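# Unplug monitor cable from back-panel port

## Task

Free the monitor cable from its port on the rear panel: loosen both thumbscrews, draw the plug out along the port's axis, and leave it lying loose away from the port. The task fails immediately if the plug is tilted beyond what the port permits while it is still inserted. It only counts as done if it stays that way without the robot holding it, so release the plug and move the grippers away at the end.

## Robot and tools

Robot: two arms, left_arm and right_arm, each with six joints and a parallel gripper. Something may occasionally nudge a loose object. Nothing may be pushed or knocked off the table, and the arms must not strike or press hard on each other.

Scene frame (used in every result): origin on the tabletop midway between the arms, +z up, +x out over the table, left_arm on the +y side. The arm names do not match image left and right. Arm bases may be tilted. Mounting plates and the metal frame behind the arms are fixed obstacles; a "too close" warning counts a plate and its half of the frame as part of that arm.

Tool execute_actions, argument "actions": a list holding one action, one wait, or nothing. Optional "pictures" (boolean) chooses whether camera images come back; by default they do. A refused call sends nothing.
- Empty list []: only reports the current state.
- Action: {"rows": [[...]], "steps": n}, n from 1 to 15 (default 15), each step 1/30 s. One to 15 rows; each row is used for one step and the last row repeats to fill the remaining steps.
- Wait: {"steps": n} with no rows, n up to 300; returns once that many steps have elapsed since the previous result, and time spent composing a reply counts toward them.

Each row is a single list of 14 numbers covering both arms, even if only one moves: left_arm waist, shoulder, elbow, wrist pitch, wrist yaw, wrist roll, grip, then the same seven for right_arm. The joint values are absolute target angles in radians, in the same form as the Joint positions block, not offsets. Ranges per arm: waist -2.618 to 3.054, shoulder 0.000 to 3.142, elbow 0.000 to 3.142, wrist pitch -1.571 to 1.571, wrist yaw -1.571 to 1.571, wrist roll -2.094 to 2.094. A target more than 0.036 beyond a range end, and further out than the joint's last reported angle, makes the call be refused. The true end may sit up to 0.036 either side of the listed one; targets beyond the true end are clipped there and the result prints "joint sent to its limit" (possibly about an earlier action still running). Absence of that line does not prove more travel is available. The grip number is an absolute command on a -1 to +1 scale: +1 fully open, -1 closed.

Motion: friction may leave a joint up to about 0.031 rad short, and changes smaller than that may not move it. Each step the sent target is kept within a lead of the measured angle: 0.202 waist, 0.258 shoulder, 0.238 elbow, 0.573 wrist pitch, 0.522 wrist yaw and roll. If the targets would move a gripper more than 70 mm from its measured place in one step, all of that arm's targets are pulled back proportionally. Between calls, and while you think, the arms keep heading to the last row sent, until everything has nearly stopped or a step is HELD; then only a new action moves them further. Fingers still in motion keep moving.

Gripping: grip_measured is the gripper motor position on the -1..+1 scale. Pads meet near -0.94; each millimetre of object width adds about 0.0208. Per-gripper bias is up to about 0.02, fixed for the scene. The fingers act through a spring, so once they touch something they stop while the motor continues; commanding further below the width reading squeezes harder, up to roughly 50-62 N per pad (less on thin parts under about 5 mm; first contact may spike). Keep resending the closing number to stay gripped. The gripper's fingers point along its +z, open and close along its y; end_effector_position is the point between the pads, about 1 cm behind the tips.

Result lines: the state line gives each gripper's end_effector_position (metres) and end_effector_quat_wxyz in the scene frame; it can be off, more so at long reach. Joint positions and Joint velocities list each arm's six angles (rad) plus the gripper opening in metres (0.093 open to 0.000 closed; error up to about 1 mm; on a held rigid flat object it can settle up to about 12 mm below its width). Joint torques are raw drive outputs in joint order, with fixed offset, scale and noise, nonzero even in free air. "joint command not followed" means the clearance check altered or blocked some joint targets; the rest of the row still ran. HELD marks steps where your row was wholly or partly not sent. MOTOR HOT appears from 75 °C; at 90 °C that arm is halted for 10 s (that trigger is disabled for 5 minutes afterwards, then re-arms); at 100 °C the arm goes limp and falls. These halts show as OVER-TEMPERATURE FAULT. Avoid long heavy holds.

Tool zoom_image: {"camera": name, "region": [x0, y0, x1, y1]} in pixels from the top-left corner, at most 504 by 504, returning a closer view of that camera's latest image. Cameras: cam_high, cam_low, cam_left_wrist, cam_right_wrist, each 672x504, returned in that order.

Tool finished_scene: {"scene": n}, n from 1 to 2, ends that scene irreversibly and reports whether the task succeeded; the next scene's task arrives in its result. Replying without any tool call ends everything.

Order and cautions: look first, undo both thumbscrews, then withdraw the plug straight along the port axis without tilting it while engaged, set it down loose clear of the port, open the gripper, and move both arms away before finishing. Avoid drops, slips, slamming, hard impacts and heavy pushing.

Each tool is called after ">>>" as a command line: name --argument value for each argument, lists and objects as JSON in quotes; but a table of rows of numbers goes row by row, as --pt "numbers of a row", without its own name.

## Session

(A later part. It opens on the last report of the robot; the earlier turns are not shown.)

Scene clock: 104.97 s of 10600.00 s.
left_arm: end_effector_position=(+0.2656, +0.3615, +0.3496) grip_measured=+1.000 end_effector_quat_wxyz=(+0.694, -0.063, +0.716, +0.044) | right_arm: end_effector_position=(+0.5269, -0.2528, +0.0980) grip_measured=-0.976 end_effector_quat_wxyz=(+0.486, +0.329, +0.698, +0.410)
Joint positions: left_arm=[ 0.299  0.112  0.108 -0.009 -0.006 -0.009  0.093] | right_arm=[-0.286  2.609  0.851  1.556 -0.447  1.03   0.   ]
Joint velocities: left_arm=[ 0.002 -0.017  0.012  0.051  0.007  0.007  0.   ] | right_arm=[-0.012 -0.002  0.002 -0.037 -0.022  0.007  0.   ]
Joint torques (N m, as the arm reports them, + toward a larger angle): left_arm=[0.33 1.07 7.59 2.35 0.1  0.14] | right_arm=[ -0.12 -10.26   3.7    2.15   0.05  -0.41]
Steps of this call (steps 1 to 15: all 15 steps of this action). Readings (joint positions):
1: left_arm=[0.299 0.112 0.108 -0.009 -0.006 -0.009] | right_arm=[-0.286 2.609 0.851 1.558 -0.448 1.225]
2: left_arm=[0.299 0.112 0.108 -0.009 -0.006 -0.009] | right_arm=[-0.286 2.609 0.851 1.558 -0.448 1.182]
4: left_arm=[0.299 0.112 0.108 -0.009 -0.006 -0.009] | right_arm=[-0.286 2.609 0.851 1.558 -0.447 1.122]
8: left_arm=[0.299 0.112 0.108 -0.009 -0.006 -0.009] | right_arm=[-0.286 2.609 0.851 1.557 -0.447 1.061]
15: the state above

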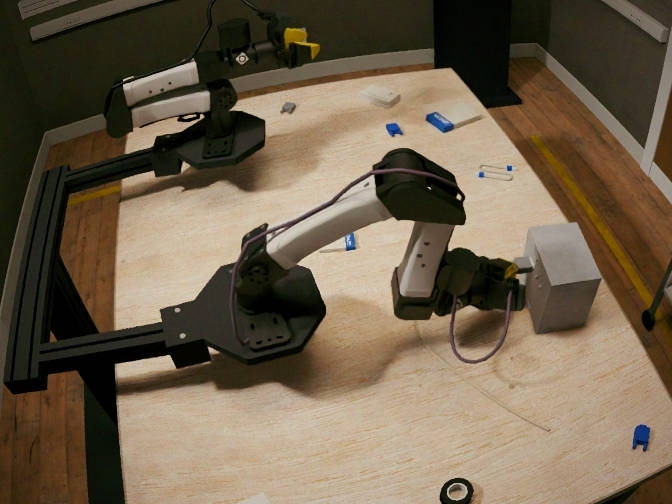

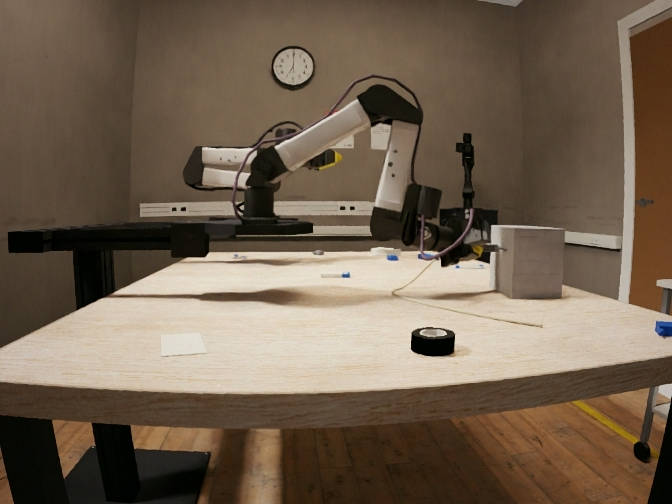

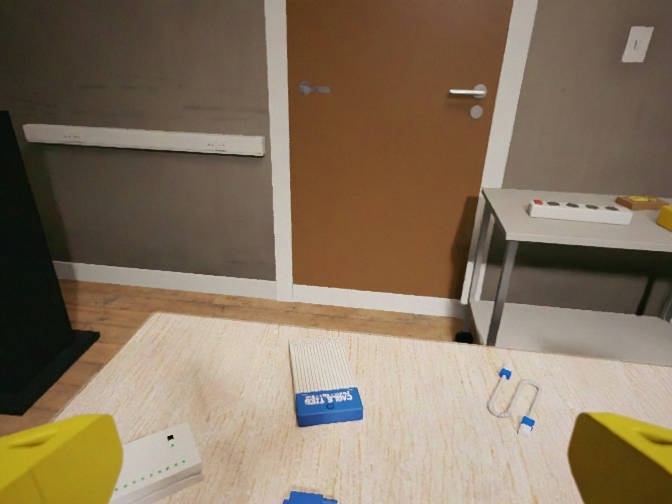

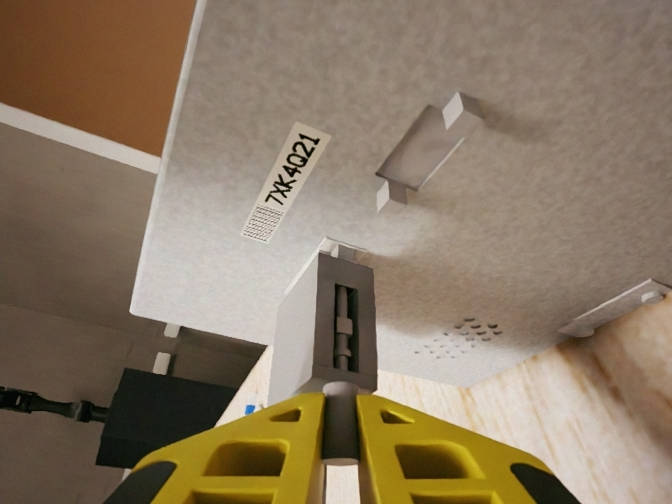

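>>> execute_actions --actions '[{"rows":[[0.3,0.1,0.1,0,0,0,1,-0.286,2.60,0.855,1.56,-0.45,0.7,-0.9]]}]' --pictures false

>>> execute_actions --actions '[{"rows":[[0.3,0.1,0.1,0,0,0,1,-0.286,2.605,0.855,1.56,-0.45,0.75,-0.65],[0.3,0.1,0.1,0,0,0,1,-0.286,2.605,0.855,1.56,-0.45,0.75,-0.65],[0.3,0.1,0.1,0,0,0,1,-0.286,2.605,0.855,1.56,-0.45,0.75,-0.65],[0.3,0.1,0.1,0,0,0,1,-0.286,2.605,0.855,1.56,-0.45,1.9,-0.65]]}]' --pictures false

>>> execute_actions --actions '[{"rows":[[0.3,0.1,0.1,0,0,0,1,-0.286,2.605,0.855,1.56,-0.45,1.8,-0.9]],"steps":8}]'

>>> execute_actions --actions '[{"rows":[[0.3,0.1,0.1,0,0,0,1,-0.286,2.605,0.855,1.56,-0.45,1.5,-0.9]]}]' --pictures false

Scene clock: 111.13 s of 10600.00 s.
left_arm: end_effector_position=(+0.2656, +0.3615, +0.3496) grip_measured=+1.000 end_effector_quat_wxyz=(+0.694, -0.063, +0.716, +0.044) | right_arm: end_effector_position=(+0.5270, -0.2527, +0.0990) grip_measured=-0.891 end_effector_quat_wxyz=(+0.539, +0.231, +0.735, +0.341)
Joint positions: left_arm=[ 0.299  0.112  0.108 -0.009 -0.006 -0.009  0.093] | right_arm=[-0.286  2.609  0.851  1.561 -0.448  0.759  0.002]
Joint velocities: left_arm=[ 0.002 -0.007  0.002  0.007  0.066  0.037  0.   ] | right_arm=[-0.007 -0.012 -0.017 -0.007 -0.022 -0.007 -0.   ]
Joint torques (N m, as the arm reports them, + toward a larger angle): left_arm=[0.29 1.1  7.52 2.34 0.05 0.16] | right_arm=[  0.05 -10.28   3.92   2.14   0.06  -0.75]
Steps of this call (steps 1 to 15: the robot went on to your last target; steps 16 to 90: nothing new was sent; then 2.67 s passed at rest; steps 91 to 105: all 15 steps of this action). Readings (joint positions):
91: left_arm=[0.299 0.112 0.108 -0.009 -0.006 -0.009] | right_arm=[-0.286 2.609 0.851 1.556 -0.447 0.975]
92: left_arm=[0.299 0.112 0.108 -0.009 -0.006 -0.009] | right_arm=[-0.286 2.609 0.851 1.556 -0.447 0.925]
94: left_arm=[0.299 0.112 0.108 -0.009 -0.006 -0.009] | right_arm=[-0.286 2.609 0.851 1.558 -0.447 0.856]
98: left_arm=[0.299 0.112 0.108 -0.009 -0.006 -0.009] | right_arm=[-0.286 2.609 0.851 1.560 -0.447 0.789]
105: the state above

Scene clock: 111.63 s of 10600.00 s.
left_arm: end_effector_position=(+0.2656, +0.3615, +0.3496) grip_measured=+1.000 end_effector_quat_wxyz=(+0.694, -0.063, +0.716, +0.044) | right_arm: end_effector_position=(+0.5272, -0.2537, +0.0988) grip_measured=-0.651 end_effector_quat_wxyz=(+0.313, +0.554, +0.536, +0.555)
Joint positions: left_arm=[ 0.299  0.112  0.108 -0.009 -0.006 -0.009  0.093] | right_arm=[-0.287  2.609  0.851  1.56  -0.444  1.75   0.014]
Joint velocities: left_arm=[-0.012  0.012 -0.012 -0.051 -0.007  0.037  0.   ] | right_arm=[-0.002  0.012 -0.012  0.007 -0.066  1.018 -0.   ]
Joint torques (N m, as the arm reports them, + toward a larger angle): left_arm=[0.4  1.04 7.63 2.34 0.05 0.13] | right_arm=[-0.07 -9.84  4.02  2.12  0.01 -0.14]
Steps of this call (steps 1 to 15: all 15 steps of this action). Readings (joint positions):
1: left_arm=[0.299 0.112 0.108 -0.009 -0.006 -0.009] | right_arm=[-0.286 2.609 0.851 1.561 -0.444 0.760]
2: left_arm=[0.299 0.112 0.108 -0.009 -0.006 -0.009] | right_arm=[-0.287 2.609 0.851 1.562 -0.444 0.759]
4: left_arm=[0.299 0.112 0.108 -0.009 -0.006 -0.009] | right_arm=[-0.287 2.609 0.851 1.563 -0.444 0.844]
8: left_arm=[0.299 0.112 0.108 -0.009 -0.006 -0.009] | right_arm=[-0.287 2.609 0.851 1.561 -0.444 1.247]
15: the state above

Scene clock: 111.90 s of 10600.00 s.
left_arm: end_effector_position=(+0.2656, +0.3615, +0.3496) grip_measured=+1.000 end_effector_quat_wxyz=(+0.694, -0.063, +0.716, +0.044) | right_arm: end_effector_position=(+0.5270, -0.2536, +0.0980) grip_measured=-0.887 end_effector_quat_wxyz=(+0.302, +0.564, +0.527, +0.560)
Joint positions: left_arm=[ 0.299  0.112  0.108 -0.009 -0.006 -0.009  0.093] | right_arm=[-0.287  2.609  0.851  1.556 -0.444  1.783  0.003]
Joint velocities: left_arm=[-0.002  0.002  0.002 -0.066 -0.037 -0.007  0.   ] | right_arm=[ 0.007  0.017  0.002  0.022 -0.051  0.066 -0.   ]
Joint torques (N m, as the arm reports them, + toward a larger angle): left_arm=[0.31 1.02 7.63 2.33 0.09 0.15] | right_arm=[ -0.01 -10.14   3.78   2.19  -0.07  -0.05]
Steps of this call (steps 1 to 8: all 8 steps of this action). Readings (joint positions):
1: left_arm=[0.299 0.112 0.108 -0.009 -0.006 -0.009] | right_arm=[-0.287 2.609 0.851 1.558 -0.444 1.762]
2: left_arm=[0.299 0.112 0.108 -0.009 -0.006 -0.009] | right_arm=[-0.287 2.609 0.851 1.557 -0.444 1.768]
4: left_arm=[0.299 0.112 0.108 -0.009 -0.006 -0.009] | right_arm=[-0.287 2.609 0.851 1.556 -0.444 1.776]
8: the state above

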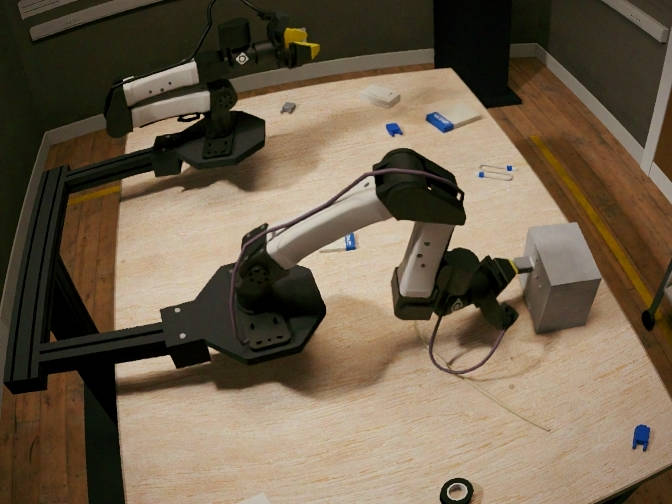

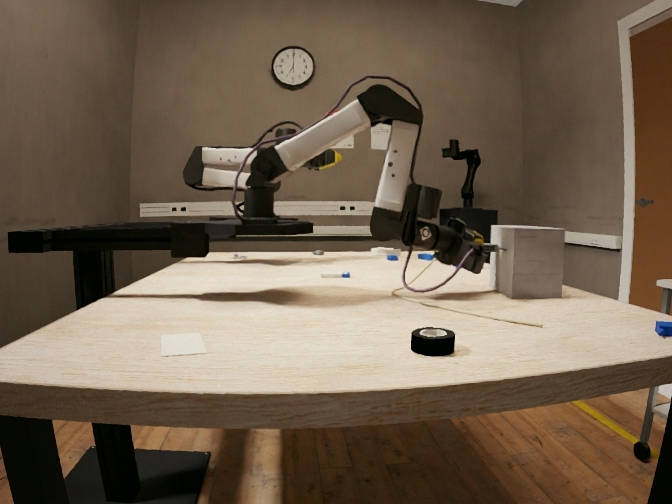

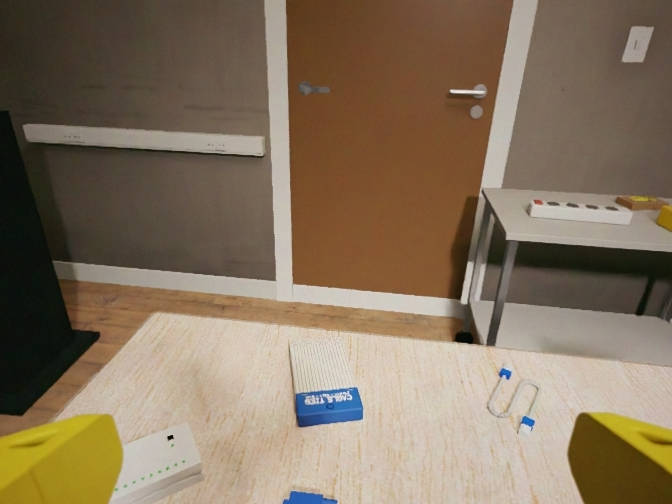

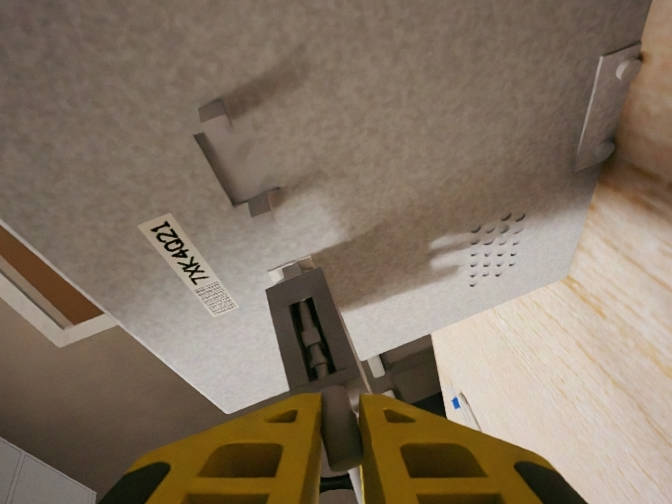

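Scene clock: 112.40 s of 10600.00 s.
left_arm: end_effector_position=(+0.2656, +0.3615, +0.3496) grip_measured=+1.000 end_effector_quat_wxyz=(+0.694, -0.063, +0.716, +0.044) | right_arm: end_effector_position=(+0.5270, -0.2536, +0.0980) grip_measured=-0.888 end_effector_quat_wxyz=(+0.374, +0.489, +0.597, +0.515)
Joint positions: left_arm=[ 0.299  0.112  0.108 -0.009 -0.006 -0.009  0.093] | right_arm=[-0.287  2.609  0.851  1.557 -0.444  1.518  0.003]
Joint velocities: left_arm=[-0.012 -0.007  0.022 -0.022 -0.007 -0.051  0.   ] | right_arm=[-0.002 -0.007  0.002 -0.022  0.037 -0.095  0.002]
Joint torques (N m, as the arm reports them, + toward a larger angle): left_arm=[0.18 0.96 7.54 2.34 0.06 0.11] | right_arm=[ -0.19 -10.23   3.61   2.11  -0.02  -0.13]
Steps of this call (steps 1 to 15: all 15 steps of this action). Readings (joint positions):
1: left_arm=[0.299 0.112 0.108 -0.009 -0.006 -0.009] | right_arm=[-0.287 2.609 0.851 1.557 -0.444 1.738]
2: left_arm=[0.299 0.112 0.108 -0.009 -0.006 -0.009] | right_arm=[-0.287 2.609 0.851 1.557 -0.444 1.691]
4: left_arm=[0.299 0.112 0.108 -0.009 -0.006 -0.009] | right_arm=[-0.287 2.609 0.851 1.557 -0.444 1.623]
8: left_arm=[0.299 0.112 0.108 -0.009 -0.006 -0.009] | right_arm=[-0.287 2.609 0.851 1.557 -0.444 1.554]
15: the state above

>>> execute_actions --actions '[{"rows":[[0.3,0.1,0.1,0,0,0,1,-0.286,2.605,0.855,1.56,-0.45,0.9,-0.9]],"steps":12}]' --pictures false

>>> execute_actions --actions '[{"rows":[[0.3,0.1,0.1,0,0,0,1,-0.286,2.605,0.855,1.56,-0.45,0.95,-0.62],[0.3,0.1,0.1,0,0,0,1,-0.286,2.605,0.855,1.56,-0.45,2.05,-0.62]]}]' --pictures false

>>> execute_actions --actions '[{"rows":[[0.3,0.1,0.1,0,0,0,1,-0.286,2.605,0.855,1.56,-0.45,1.95,-0.9],[0.3,0.1,0.1,0,0,0,1,-0.286,2.605,0.855,1.56,-0.45,0.85,-0.9]]}]' --pictures false

>>> execute_actions --actions '[{"rows":[[0.3,0.1,0.1,0,0,0,1,-0.286,2.605,0.855,1.56,-0.45,0.95,-0.62],[0.3,0.1,0.1,0,0,0,1,-0.286,2.605,0.855,1.56,-0.45,2.05,-0.62]]}]' --pictures false

>>> execute_actions --actions '[{"rows":[[0.3,0.1,0.1,0,0,0,1,-0.286,2.605,0.855,1.56,-0.45,1.95,-0.9],[0.3,0.1,0.1,0,0,0,1,-0.286,2.605,0.855,1.56,-0.45,0.85,-0.9]]}]' --pictures false

>>> execute_actions --actions '[{"rows":[[0.3,0.1,0.1,0,0,0,1,-0.286,2.605,0.855,1.56,-0.45,0.95,-0.62],[0.3,0.1,0.1,0,0,0,1,-0.286,2.605,0.855,1.56,-0.45,2.05,-0.62]]}]' --pictures false

>>> execute_actions --actions '[{"rows":[[0.3,0.1,0.1,0,0,0,1,-0.286,2.605,0.855,1.56,-0.45,1.95,-0.9],[0.3,0.1,0.1,0,0,0,1,-0.286,2.605,0.855,1.56,-0.45,0.85,-0.9]]}]' --pictures false

>>> execute_actions --actions '[{"rows":[[0.3,0.1,0.1,0,0,0,1,-0.286,2.605,0.855,1.56,-0.45,0.95,-0.62],[0.3,0.1,0.1,0,0,0,1,-0.286,2.605,0.855,1.56,-0.45,2.05,-0.62]]}]' --pictures false

>>> execute_actions --actions '[{"rows":[[0.3,0.1,0.1,0,0,0,1,-0.286,2.605,0.855,1.56,-0.45,1.95,-0.9],[0.3,0.1,0.1,0,0,0,1,-0.286,2.605,0.855,1.56,-0.45,0.85,-0.9]]}]' --pictures false

>>> execute_actions --actions '[{"rows":[[0.3,0.1,0.1,0,0,0,1,-0.286,2.605,0.855,1.56,-0.45,0.95,-0.62],[0.3,0.1,0.1,0,0,0,1,-0.286,2.605,0.855,1.56,-0.45,1.95,-0.62]],"steps":6}]'

>>> zoom_image --camera "cam_right_wrist" --region '[230,230,450,480]'

Scene clock: 124.87 s of 10600.00 s.
left_arm: end_effector_position=(+0.2656, +0.3615, +0.3496) grip_measured=+1.000 end_effector_quat_wxyz=(+0.694, -0.063, +0.716, +0.044) | right_arm: end_effector_position=(+0.5270, -0.2533, +0.0982) grip_measured=-0.889 end_effector_quat_wxyz=(+0.501, +0.305, +0.708, +0.393)
Joint positions: left_arm=[ 0.299  0.112  0.108 -0.009 -0.006 -0.009  0.093] | right_arm=[-0.287  2.609  0.851  1.558 -0.446  0.961  0.003]
Joint velocities: left_arm=[-0.007  0.002  0.007 -0.051  0.007  0.037  0.   ] | right_arm=[-0.012 -0.012 -0.007 -0.081 -0.007 -0.271 -0.   ]
Joint torques (N m, as the arm reports them, + toward a larger angle): left_arm=[0.24 0.99 7.56 2.34 0.07 0.11] | right_arm=[-0.03 -9.54  4.02  2.11 -0.01 -0.31]
Steps of this call (steps 1 to 15: the robot went on to your last target; steps 16 to 90: nothing new was sent; then 9.07 s passed at rest; steps 91 to 102: all 12 steps of this action). Readings (joint positions):
91: left_arm=[0.299 0.112 0.108 -0.009 -0.006 -0.009] | right_arm=[-0.287 2.609 0.851 1.557 -0.445 1.425]
92: left_arm=[0.299 0.112 0.108 -0.009 -0.006 -0.009] | right_arm=[-0.287 2.609 0.851 1.558 -0.446 1.325]
94: left_arm=[0.299 0.112 0.108 -0.009 -0.006 -0.009] | right_arm=[-0.287 2.609 0.851 1.558 -0.446 1.175]
98: left_arm=[0.299 0.112 0.108 -0.009 -0.006 -0.009] | right_arm=[-0.287 2.609 0.851 1.558 -0.446 1.022]
102: the state above

Scene clock: 125.37 s of 10600.00 s.
left_arm: end_effector_position=(+0.2656, +0.3615, +0.3496) grip_measured=+1.000 end_effector_quat_wxyz=(+0.694, -0.063, +0.716, +0.044) | right_arm: end_effector_position=(+0.5266, -0.2536, +0.0963) grip_measured=-0.621 end_effector_quat_wxyz=(+0.250, +0.611, +0.475, +0.582)
Joint positions: left_arm=[ 0.299  0.112  0.108 -0.009 -0.006 -0.009  0.093] | right_arm=[-0.287  2.609  0.851  1.549 -0.443  1.96   0.015]
Joint velocities: left_arm=[ 0.002 -0.002 -0.007  0.007  0.007 -0.066  0.   ] | right_arm=[ 0.022 -0.022 -0.002 -0.139  0.081  0.549 -0.001]
Joint torques (N m, as the arm reports them, + toward a larger angle): left_arm=[0.35 0.99 7.57 2.33 0.07 0.1 ] | right_arm=[-0.03 -9.77  3.83  2.31 -0.11 -0.05]
Steps of this call (steps 1 to 15: all 15 steps of this action). Readings (joint positions):
1: left_arm=[0.299 0.112 0.108 -0.009 -0.006 -0.009] | right_arm=[-0.287 2.609 0.851 1.558 -0.446 0.960]
2: left_arm=[0.299 0.112 0.108 -0.009 -0.006 -0.009] | right_arm=[-0.287 2.609 0.851 1.560 -0.447 1.044]
4: left_arm=[0.299 0.112 0.108 -0.009 -0.006 -0.009] | right_arm=[-0.287 2.609 0.851 1.559 -0.447 1.245]
8: left_arm=[0.299 0.112 0.108 -0.009 -0.006 -0.009] | right_arm=[-0.287 2.609 0.851 1.558 -0.447 1.645]
15: the state above

Scene clock: 125.87 s of 10600.00 s.
left_arm: end_effector_position=(+0.2656, +0.3615, +0.3496) grip_measured=+1.000 end_effector_quat_wxyz=(+0.694, -0.063, +0.716, +0.044) | right_arm: end_effector_position=(+0.5273, -0.2545, +0.0987) grip_measured=-0.889 end_effector_quat_wxyz=(+0.505, +0.303, +0.709, +0.389)
Joint positions: left_arm=[ 0.299  0.112  0.108 -0.009 -0.006 -0.009  0.093] | right_arm=[-0.288  2.608  0.851  1.559 -0.441  0.952  0.003]
Joint velocities: left_arm=[ 0.007 -0.012  0.002 -0.007 -0.037 -0.022  0.   ] | right_arm=[-0.017  0.007 -0.002  0.095 -0.037 -0.549 -0.002]
Joint torques (N m, as the arm reports them, + toward a larger angle): left_arm=[0.32 1.02 7.56 2.35 0.07 0.11] | right_arm=[ 0.28 -9.83  3.73  2.07 -0.05 -0.33]
Steps of this call (steps 1 to 15: all 15 steps of this action). Readings (joint positions):
1: left_arm=[0.299 0.112 0.108 -0.009 -0.006 -0.009] | right_arm=[-0.287 2.609 0.851 1.548 -0.441 1.962]
2: left_arm=[0.299 0.112 0.108 -0.009 -0.006 -0.009] | right_arm=[-0.288 2.608 0.851 1.552 -0.440 1.876]
4: left_arm=[0.299 0.112 0.108 -0.009 -0.006 -0.009] | right_arm=[-0.288 2.608 0.851 1.554 -0.440 1.676]
8: left_arm=[0.299 0.112 0.108 -0.009 -0.006 -0.009] | right_arm=[-0.288 2.608 0.851 1.558 -0.442 1.278]
15: the state above

Scene clock: 126.37 s of 10600.00 s.
left_arm: end_effector_position=(+0.2656, +0.3615, +0.3496) grip_measured=+1.000 end_effector_quat_wxyz=(+0.694, -0.063, +0.716, +0.044) | right_arm: end_effector_position=(+0.5269, -0.2543, +0.0973) grip_measured=-0.621 end_effector_quat_wxyz=(+0.252, +0.609, +0.475, +0.583)
Joint positions: left_arm=[ 0.299  0.112  0.108 -0.009 -0.006 -0.009  0.093] | right_arm=[-0.288  2.608  0.851  1.553 -0.442  1.959  0.015]
Joint velocities: left_arm=[-0.012 -0.012  0.002 -0.007 -0.022 -0.037  0.   ] | right_arm=[-0.012 -0.007 -0.002 -0.051 -0.007  0.579  0.   ]
Joint torques (N m, as the arm reports them, + toward a larger angle): left_arm=[0.33 1.01 7.51 2.37 0.07 0.11] | right_arm=[ -0.18 -10.12   3.58   2.29  -0.07   0.01]
Steps of this call (steps 1 to 15: all 15 steps of this action). Readings (joint positions):
1: left_arm=[0.299 0.112 0.108 -0.009 -0.006 -0.009] | right_arm=[-0.288 2.608 0.851 1.560 -0.442 0.949]
2: left_arm=[0.299 0.112 0.108 -0.009 -0.006 -0.009] | right_arm=[-0.288 2.608 0.851 1.561 -0.443 1.034]
4: left_arm=[0.299 0.112 0.108 -0.009 -0.006 -0.009] | right_arm=[-0.288 2.608 0.851 1.560 -0.443 1.236]
8: left_arm=[0.299 0.112 0.108 -0.009 -0.006 -0.009] | right_arm=[-0.288 2.608 0.851 1.560 -0.443 1.636]
15: the state above

Scene clock: 126.87 s of 10600.00 s.
left_arm: end_effector_position=(+0.2656, +0.3615, +0.3496) grip_measured=+1.000 end_effector_quat_wxyz=(+0.694, -0.063, +0.716, +0.044) | right_arm: end_effector_position=(+0.5273, -0.2544, +0.0988) grip_measured=-0.889 end_effector_quat_wxyz=(+0.504, +0.304, +0.708, +0.389)
Joint positions: left_arm=[ 0.299  0.112  0.108 -0.009 -0.006 -0.009  0.093] | right_arm=[-0.288  2.608  0.851  1.56  -0.442  0.953  0.003]
Joint velocities: left_arm=[ 0.002  0.002 -0.007 -0.051  0.007 -0.022  0.   ] | right_arm=[-0.022 -0.002 -0.007 -0.081 -0.022 -0.564  0.   ]
Joint torques (N m, as the arm reports them, + toward a larger angle): left_arm=[0.31 1.16 7.68 2.37 0.07 0.12] | right_arm=[-0.39 -9.92  3.87  2.13 -0.03 -0.33]
Steps of this call (steps 1 to 15: all 15 steps of this action). Readings (joint positions):
1: left_arm=[0.299 0.112 0.108 -0.009 -0.006 -0.009] | right_arm=[-0.288 2.608 0.851 1.550 -0.442 1.961]
2: left_arm=[0.299 0.112 0.108 -0.009 -0.006 -0.009] | right_arm=[-0.288 2.608 0.851 1.552 -0.441 1.876]
4: left_arm=[0.299 0.112 0.108 -0.009 -0.006 -0.009] | right_arm=[-0.288 2.608 0.851 1.554 -0.441 1.675]
8: left_arm=[0.299 0.112 0.108 -0.009 -0.006 -0.009] | right_arm=[-0.288 2.608 0.851 1.558 -0.442 1.277]
15: the state above

Scene clock: 127.37 s of 10600.00 s.
left_arm: end_effector_position=(+0.2656, +0.3615, +0.3496) grip_measured=+1.000 end_effector_quat_wxyz=(+0.694, -0.063, +0.716, +0.044) | right_arm: end_effector_position=(+0.5269, -0.2543, +0.0974) grip_measured=-0.621 end_effector_quat_wxyz=(+0.252, +0.609, +0.475, +0.583)
Joint positions: left_arm=[ 0.299  0.112  0.108 -0.009 -0.006 -0.009  0.093] | right_arm=[-0.288  2.608  0.851  1.553 -0.442  1.959  0.015]
Joint velocities: left_arm=[-0.012 -0.007 -0.002 -0.066  0.007  0.037  0.   ] | right_arm=[ 0.007 -0.007 -0.017 -0.095  0.081  0.491 -0.001]
Joint torques (N m, as the arm reports them, + toward a larger angle): left_arm=[0.37 1.01 7.68 2.37 0.05 0.14] | right_arm=[ 0.15 -9.94  3.82  2.27 -0.06 -0.06]
Steps of this call (steps 1 to 15: all 15 steps of this action). Readings (joint positions):
1: left_arm=[0.299 0.112 0.108 -0.009 -0.006 -0.009] | right_arm=[-0.288 2.608 0.851 1.560 -0.442 0.950]
2: left_arm=[0.299 0.112 0.108 -0.009 -0.006 -0.009] | right_arm=[-0.288 2.608 0.851 1.562 -0.443 1.034]
4: left_arm=[0.299 0.112 0.108 -0.009 -0.006 -0.009] | right_arm=[-0.288 2.608 0.851 1.561 -0.443 1.236]
8: left_arm=[0.299 0.112 0.108 -0.009 -0.006 -0.009] | right_arm=[-0.288 2.608 0.851 1.560 -0.443 1.637]
15: the state above

Scene clock: 127.87 s of 10600.00 s.
left_arm: end_effector_position=(+0.2656, +0.3615, +0.3496) grip_measured=+1.000 end_effector_quat_wxyz=(+0.694, -0.063, +0.716, +0.044) | right_arm: end_effector_position=(+0.5273, -0.2544, +0.0988) grip_measured=-0.889 end_effector_quat_wxyz=(+0.505, +0.303, +0.708, +0.389)
Joint positions: left_arm=[ 0.299  0.112  0.108 -0.009 -0.006 -0.009  0.093] | right_arm=[-0.288  2.608  0.851  1.56  -0.442  0.952  0.003]
Joint velocities: left_arm=[ 0.002 -0.007 -0.017 -0.007  0.066 -0.051  0.   ] | right_arm=[-0.032 -0.007 -0.002  0.022 -0.007 -0.579 -0.001]
Joint torques (N m, as the arm reports them, + toward a larger angle): left_arm=[0.23 1.08 7.67 2.36 0.05 0.11] | right_arm=[-0.01 -9.93  3.83  2.17  0.05 -0.33]
Steps of this call (steps 1 to 15: all 15 steps of this action). Readings (joint positions):
1: left_arm=[0.299 0.112 0.108 -0.009 -0.006 -0.009] | right_arm=[-0.288 2.608 0.851 1.550 -0.442 1.961]
2: left_arm=[0.299 0.112 0.108 -0.009 -0.006 -0.009] | right_arm=[-0.288 2.608 0.851 1.552 -0.441 1.876]
4: left_arm=[0.299 0.112 0.108 -0.009 -0.006 -0.009] | right_arm=[-0.288 2.608 0.851 1.554 -0.441 1.675]
8: left_arm=[0.299 0.112 0.108 -0.009 -0.006 -0.009] | right_arm=[-0.288 2.608 0.851 1.558 -0.442 1.277]
15: the state above

Scene clock: 128.37 s of 10600.00 s.
left_arm: end_effector_position=(+0.2656, +0.3615, +0.3496) grip_measured=+1.000 end_effector_quat_wxyz=(+0.694, -0.063, +0.716, +0.044) | right_arm: end_effector_position=(+0.5269, -0.2543, +0.0973) grip_measured=-0.621 end_effector_quat_wxyz=(+0.252, +0.609, +0.475, +0.583)
Joint positions: left_arm=[ 0.299  0.112  0.108 -0.009 -0.006 -0.009  0.093] | right_arm=[-0.288  2.608  0.851  1.553 -0.442  1.959  0.015]
Joint velocities: left_arm=[ 0.017 -0.007 -0.012  0.037  0.007  0.037  0.   ] | right_arm=[-0.002 -0.037  0.017 -0.154  0.022  0.52  -0.   ]
Joint torques (N m, as the arm reports them, + toward a larger angle): left_arm=[0.21 1.08 7.67 2.34 0.03 0.14] | right_arm=[ 0.33 -9.96  3.63  2.33 -0.04  0.03]
Steps of this call (steps 1 to 15: all 15 steps of this action). Readings (joint positions):
1: left_arm=[0.299 0.112 0.108 -0.009 -0.006 -0.009] | right_arm=[-0.288 2.608 0.851 1.560 -0.442 0.950]
2: left_arm=[0.299 0.112 0.108 -0.009 -0.006 -0.009] | right_arm=[-0.288 2.608 0.851 1.562 -0.443 1.034]
4: left_arm=[0.299 0.112 0.108 -0.009 -0.006 -0.009] | right_arm=[-0.288 2.608 0.851 1.560 -0.443 1.236]
8: left_arm=[0.299 0.112 0.108 -0.009 -0.006 -0.009] | right_arm=[-0.288 2.608 0.851 1.560 -0.443 1.636]
15: the state above

Scene clock: 128.87 s of 10600.00 s.
left_arm: end_effector_position=(+0.2656, +0.3615, +0.3496) grip_measured=+1.000 end_effector_quat_wxyz=(+0.694, -0.063, +0.716, +0.044) | right_arm: end_effector_position=(+0.5272, -0.2544, +0.0988) grip_measured=-0.889 end_effector_quat_wxyz=(+0.504, +0.303, +0.708, +0.389)
Joint positions: left_arm=[ 0.299  0.112  0.108 -0.009 -0.006 -0.009  0.093] | right_arm=[-0.288  2.608  0.851  1.56  -0.442  0.953  0.003]
Joint velocities: left_arm=[-0.007 -0.007  0.012 -0.007 -0.081  0.022  0.   ] | right_arm=[-0.017  0.017  0.017 -0.066 -0.022 -0.593  0.   ]
Joint torques (N m, as the arm reports them, + toward a larger angle): left_arm=[0.25 0.95 7.52 2.34 0.04 0.15] | right_arm=[ -0.16 -10.11   3.84   2.17  -0.02  -0.42]
Steps of this call (steps 1 to 15: all 15 steps of this action). Readings (joint positions):
1: left_arm=[0.299 0.112 0.108 -0.009 -0.006 -0.009] | right_arm=[-0.288 2.608 0.851 1.550 -0.441 1.961]
2: left_arm=[0.299 0.112 0.108 -0.009 -0.006 -0.009] | right_arm=[-0.288 2.608 0.851 1.552 -0.441 1.876]
4: left_arm=[0.299 0.112 0.108 -0.009 -0.006 -0.009] | right_arm=[-0.288 2.608 0.851 1.554 -0.441 1.675]
8: left_arm=[0.299 0.112 0.108 -0.009 -0.006 -0.009] | right_arm=[-0.288 2.608 0.851 1.558 -0.442 1.277]
15: the state above

Scene clock: 129.07 s of 10600.00 s.
left_arm: end_effector_position=(+0.2656, +0.3615, +0.3496) grip_measured=+1.000 end_effector_quat_wxyz=(+0.694, -0.063, +0.716, +0.044) | right_arm: end_effector_position=(+0.5272, -0.2541, +0.0989) grip_measured=-0.621 end_effector_quat_wxyz=(+0.396, +0.464, +0.615, +0.499)
Joint positions: left_arm=[ 0.299  0.112  0.108 -0.009 -0.006 -0.009  0.093] | right_arm=[-0.288  2.608  0.851  1.56  -0.444  1.437  0.015]
Joint velocities: left_arm=[-0.007 -0.007 -0.002  0.051 -0.007  0.007  0.   ] | right_arm=[ 0.012 -0.007 -0.017 -0.051 -0.022  2.806 -0.001]
Joint torques (N m, as the arm reports them, + toward a larger angle): left_arm=[0.33 1.09 7.55 2.35 0.05 0.11] | right_arm=[-0.06 -9.88  3.82  2.12 -0.01 -0.12]
Steps of this call (steps 1 to 6: all 6 steps of this action). Readings (joint positions):
1: left_arm=[0.299 0.112 0.108 -0.009 -0.006 -0.009] | right_arm=[-0.288 2.608 0.851 1.560 -0.442 0.950]
2: left_arm=[0.299 0.112 0.108 -0.009 -0.006 -0.009] | right_arm=[-0.288 2.608 0.851 1.561 -0.443 1.034]
4: left_arm=[0.299 0.112 0.108 -0.009 -0.006 -0.009] | right_arm=[-0.288 2.608 0.851 1.560 -0.443 1.236]
6: the state above

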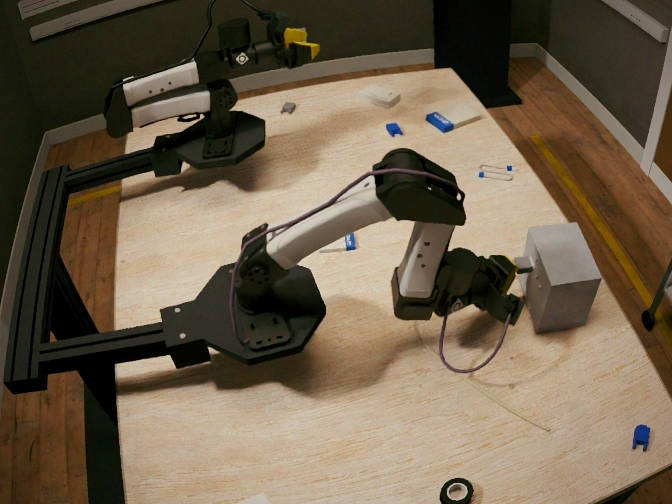

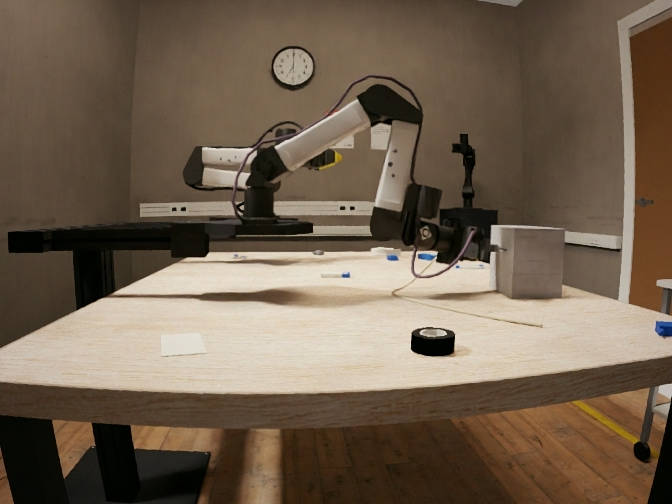

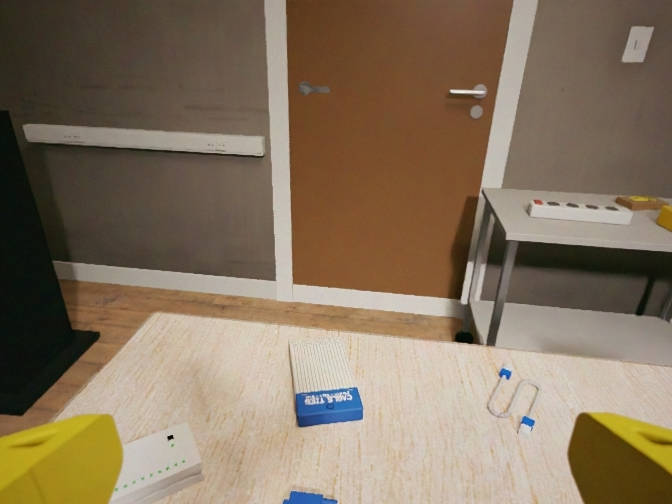

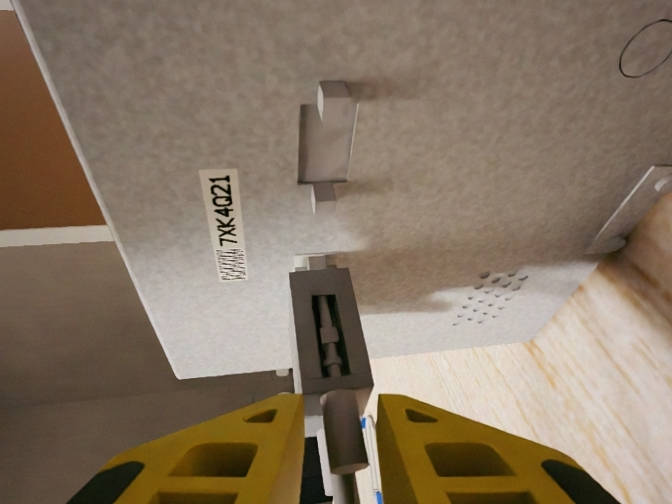

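Region (230, 230, 450, 480) of cam_right_wrist's 672x504 image, scaled by 2.016, with more detail than that image has; it fills the left 444 columns of this view, and the rest is white.

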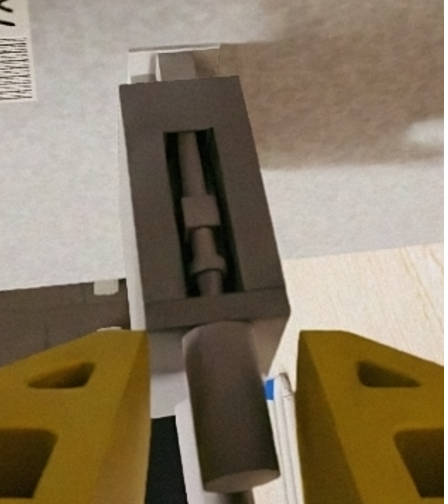

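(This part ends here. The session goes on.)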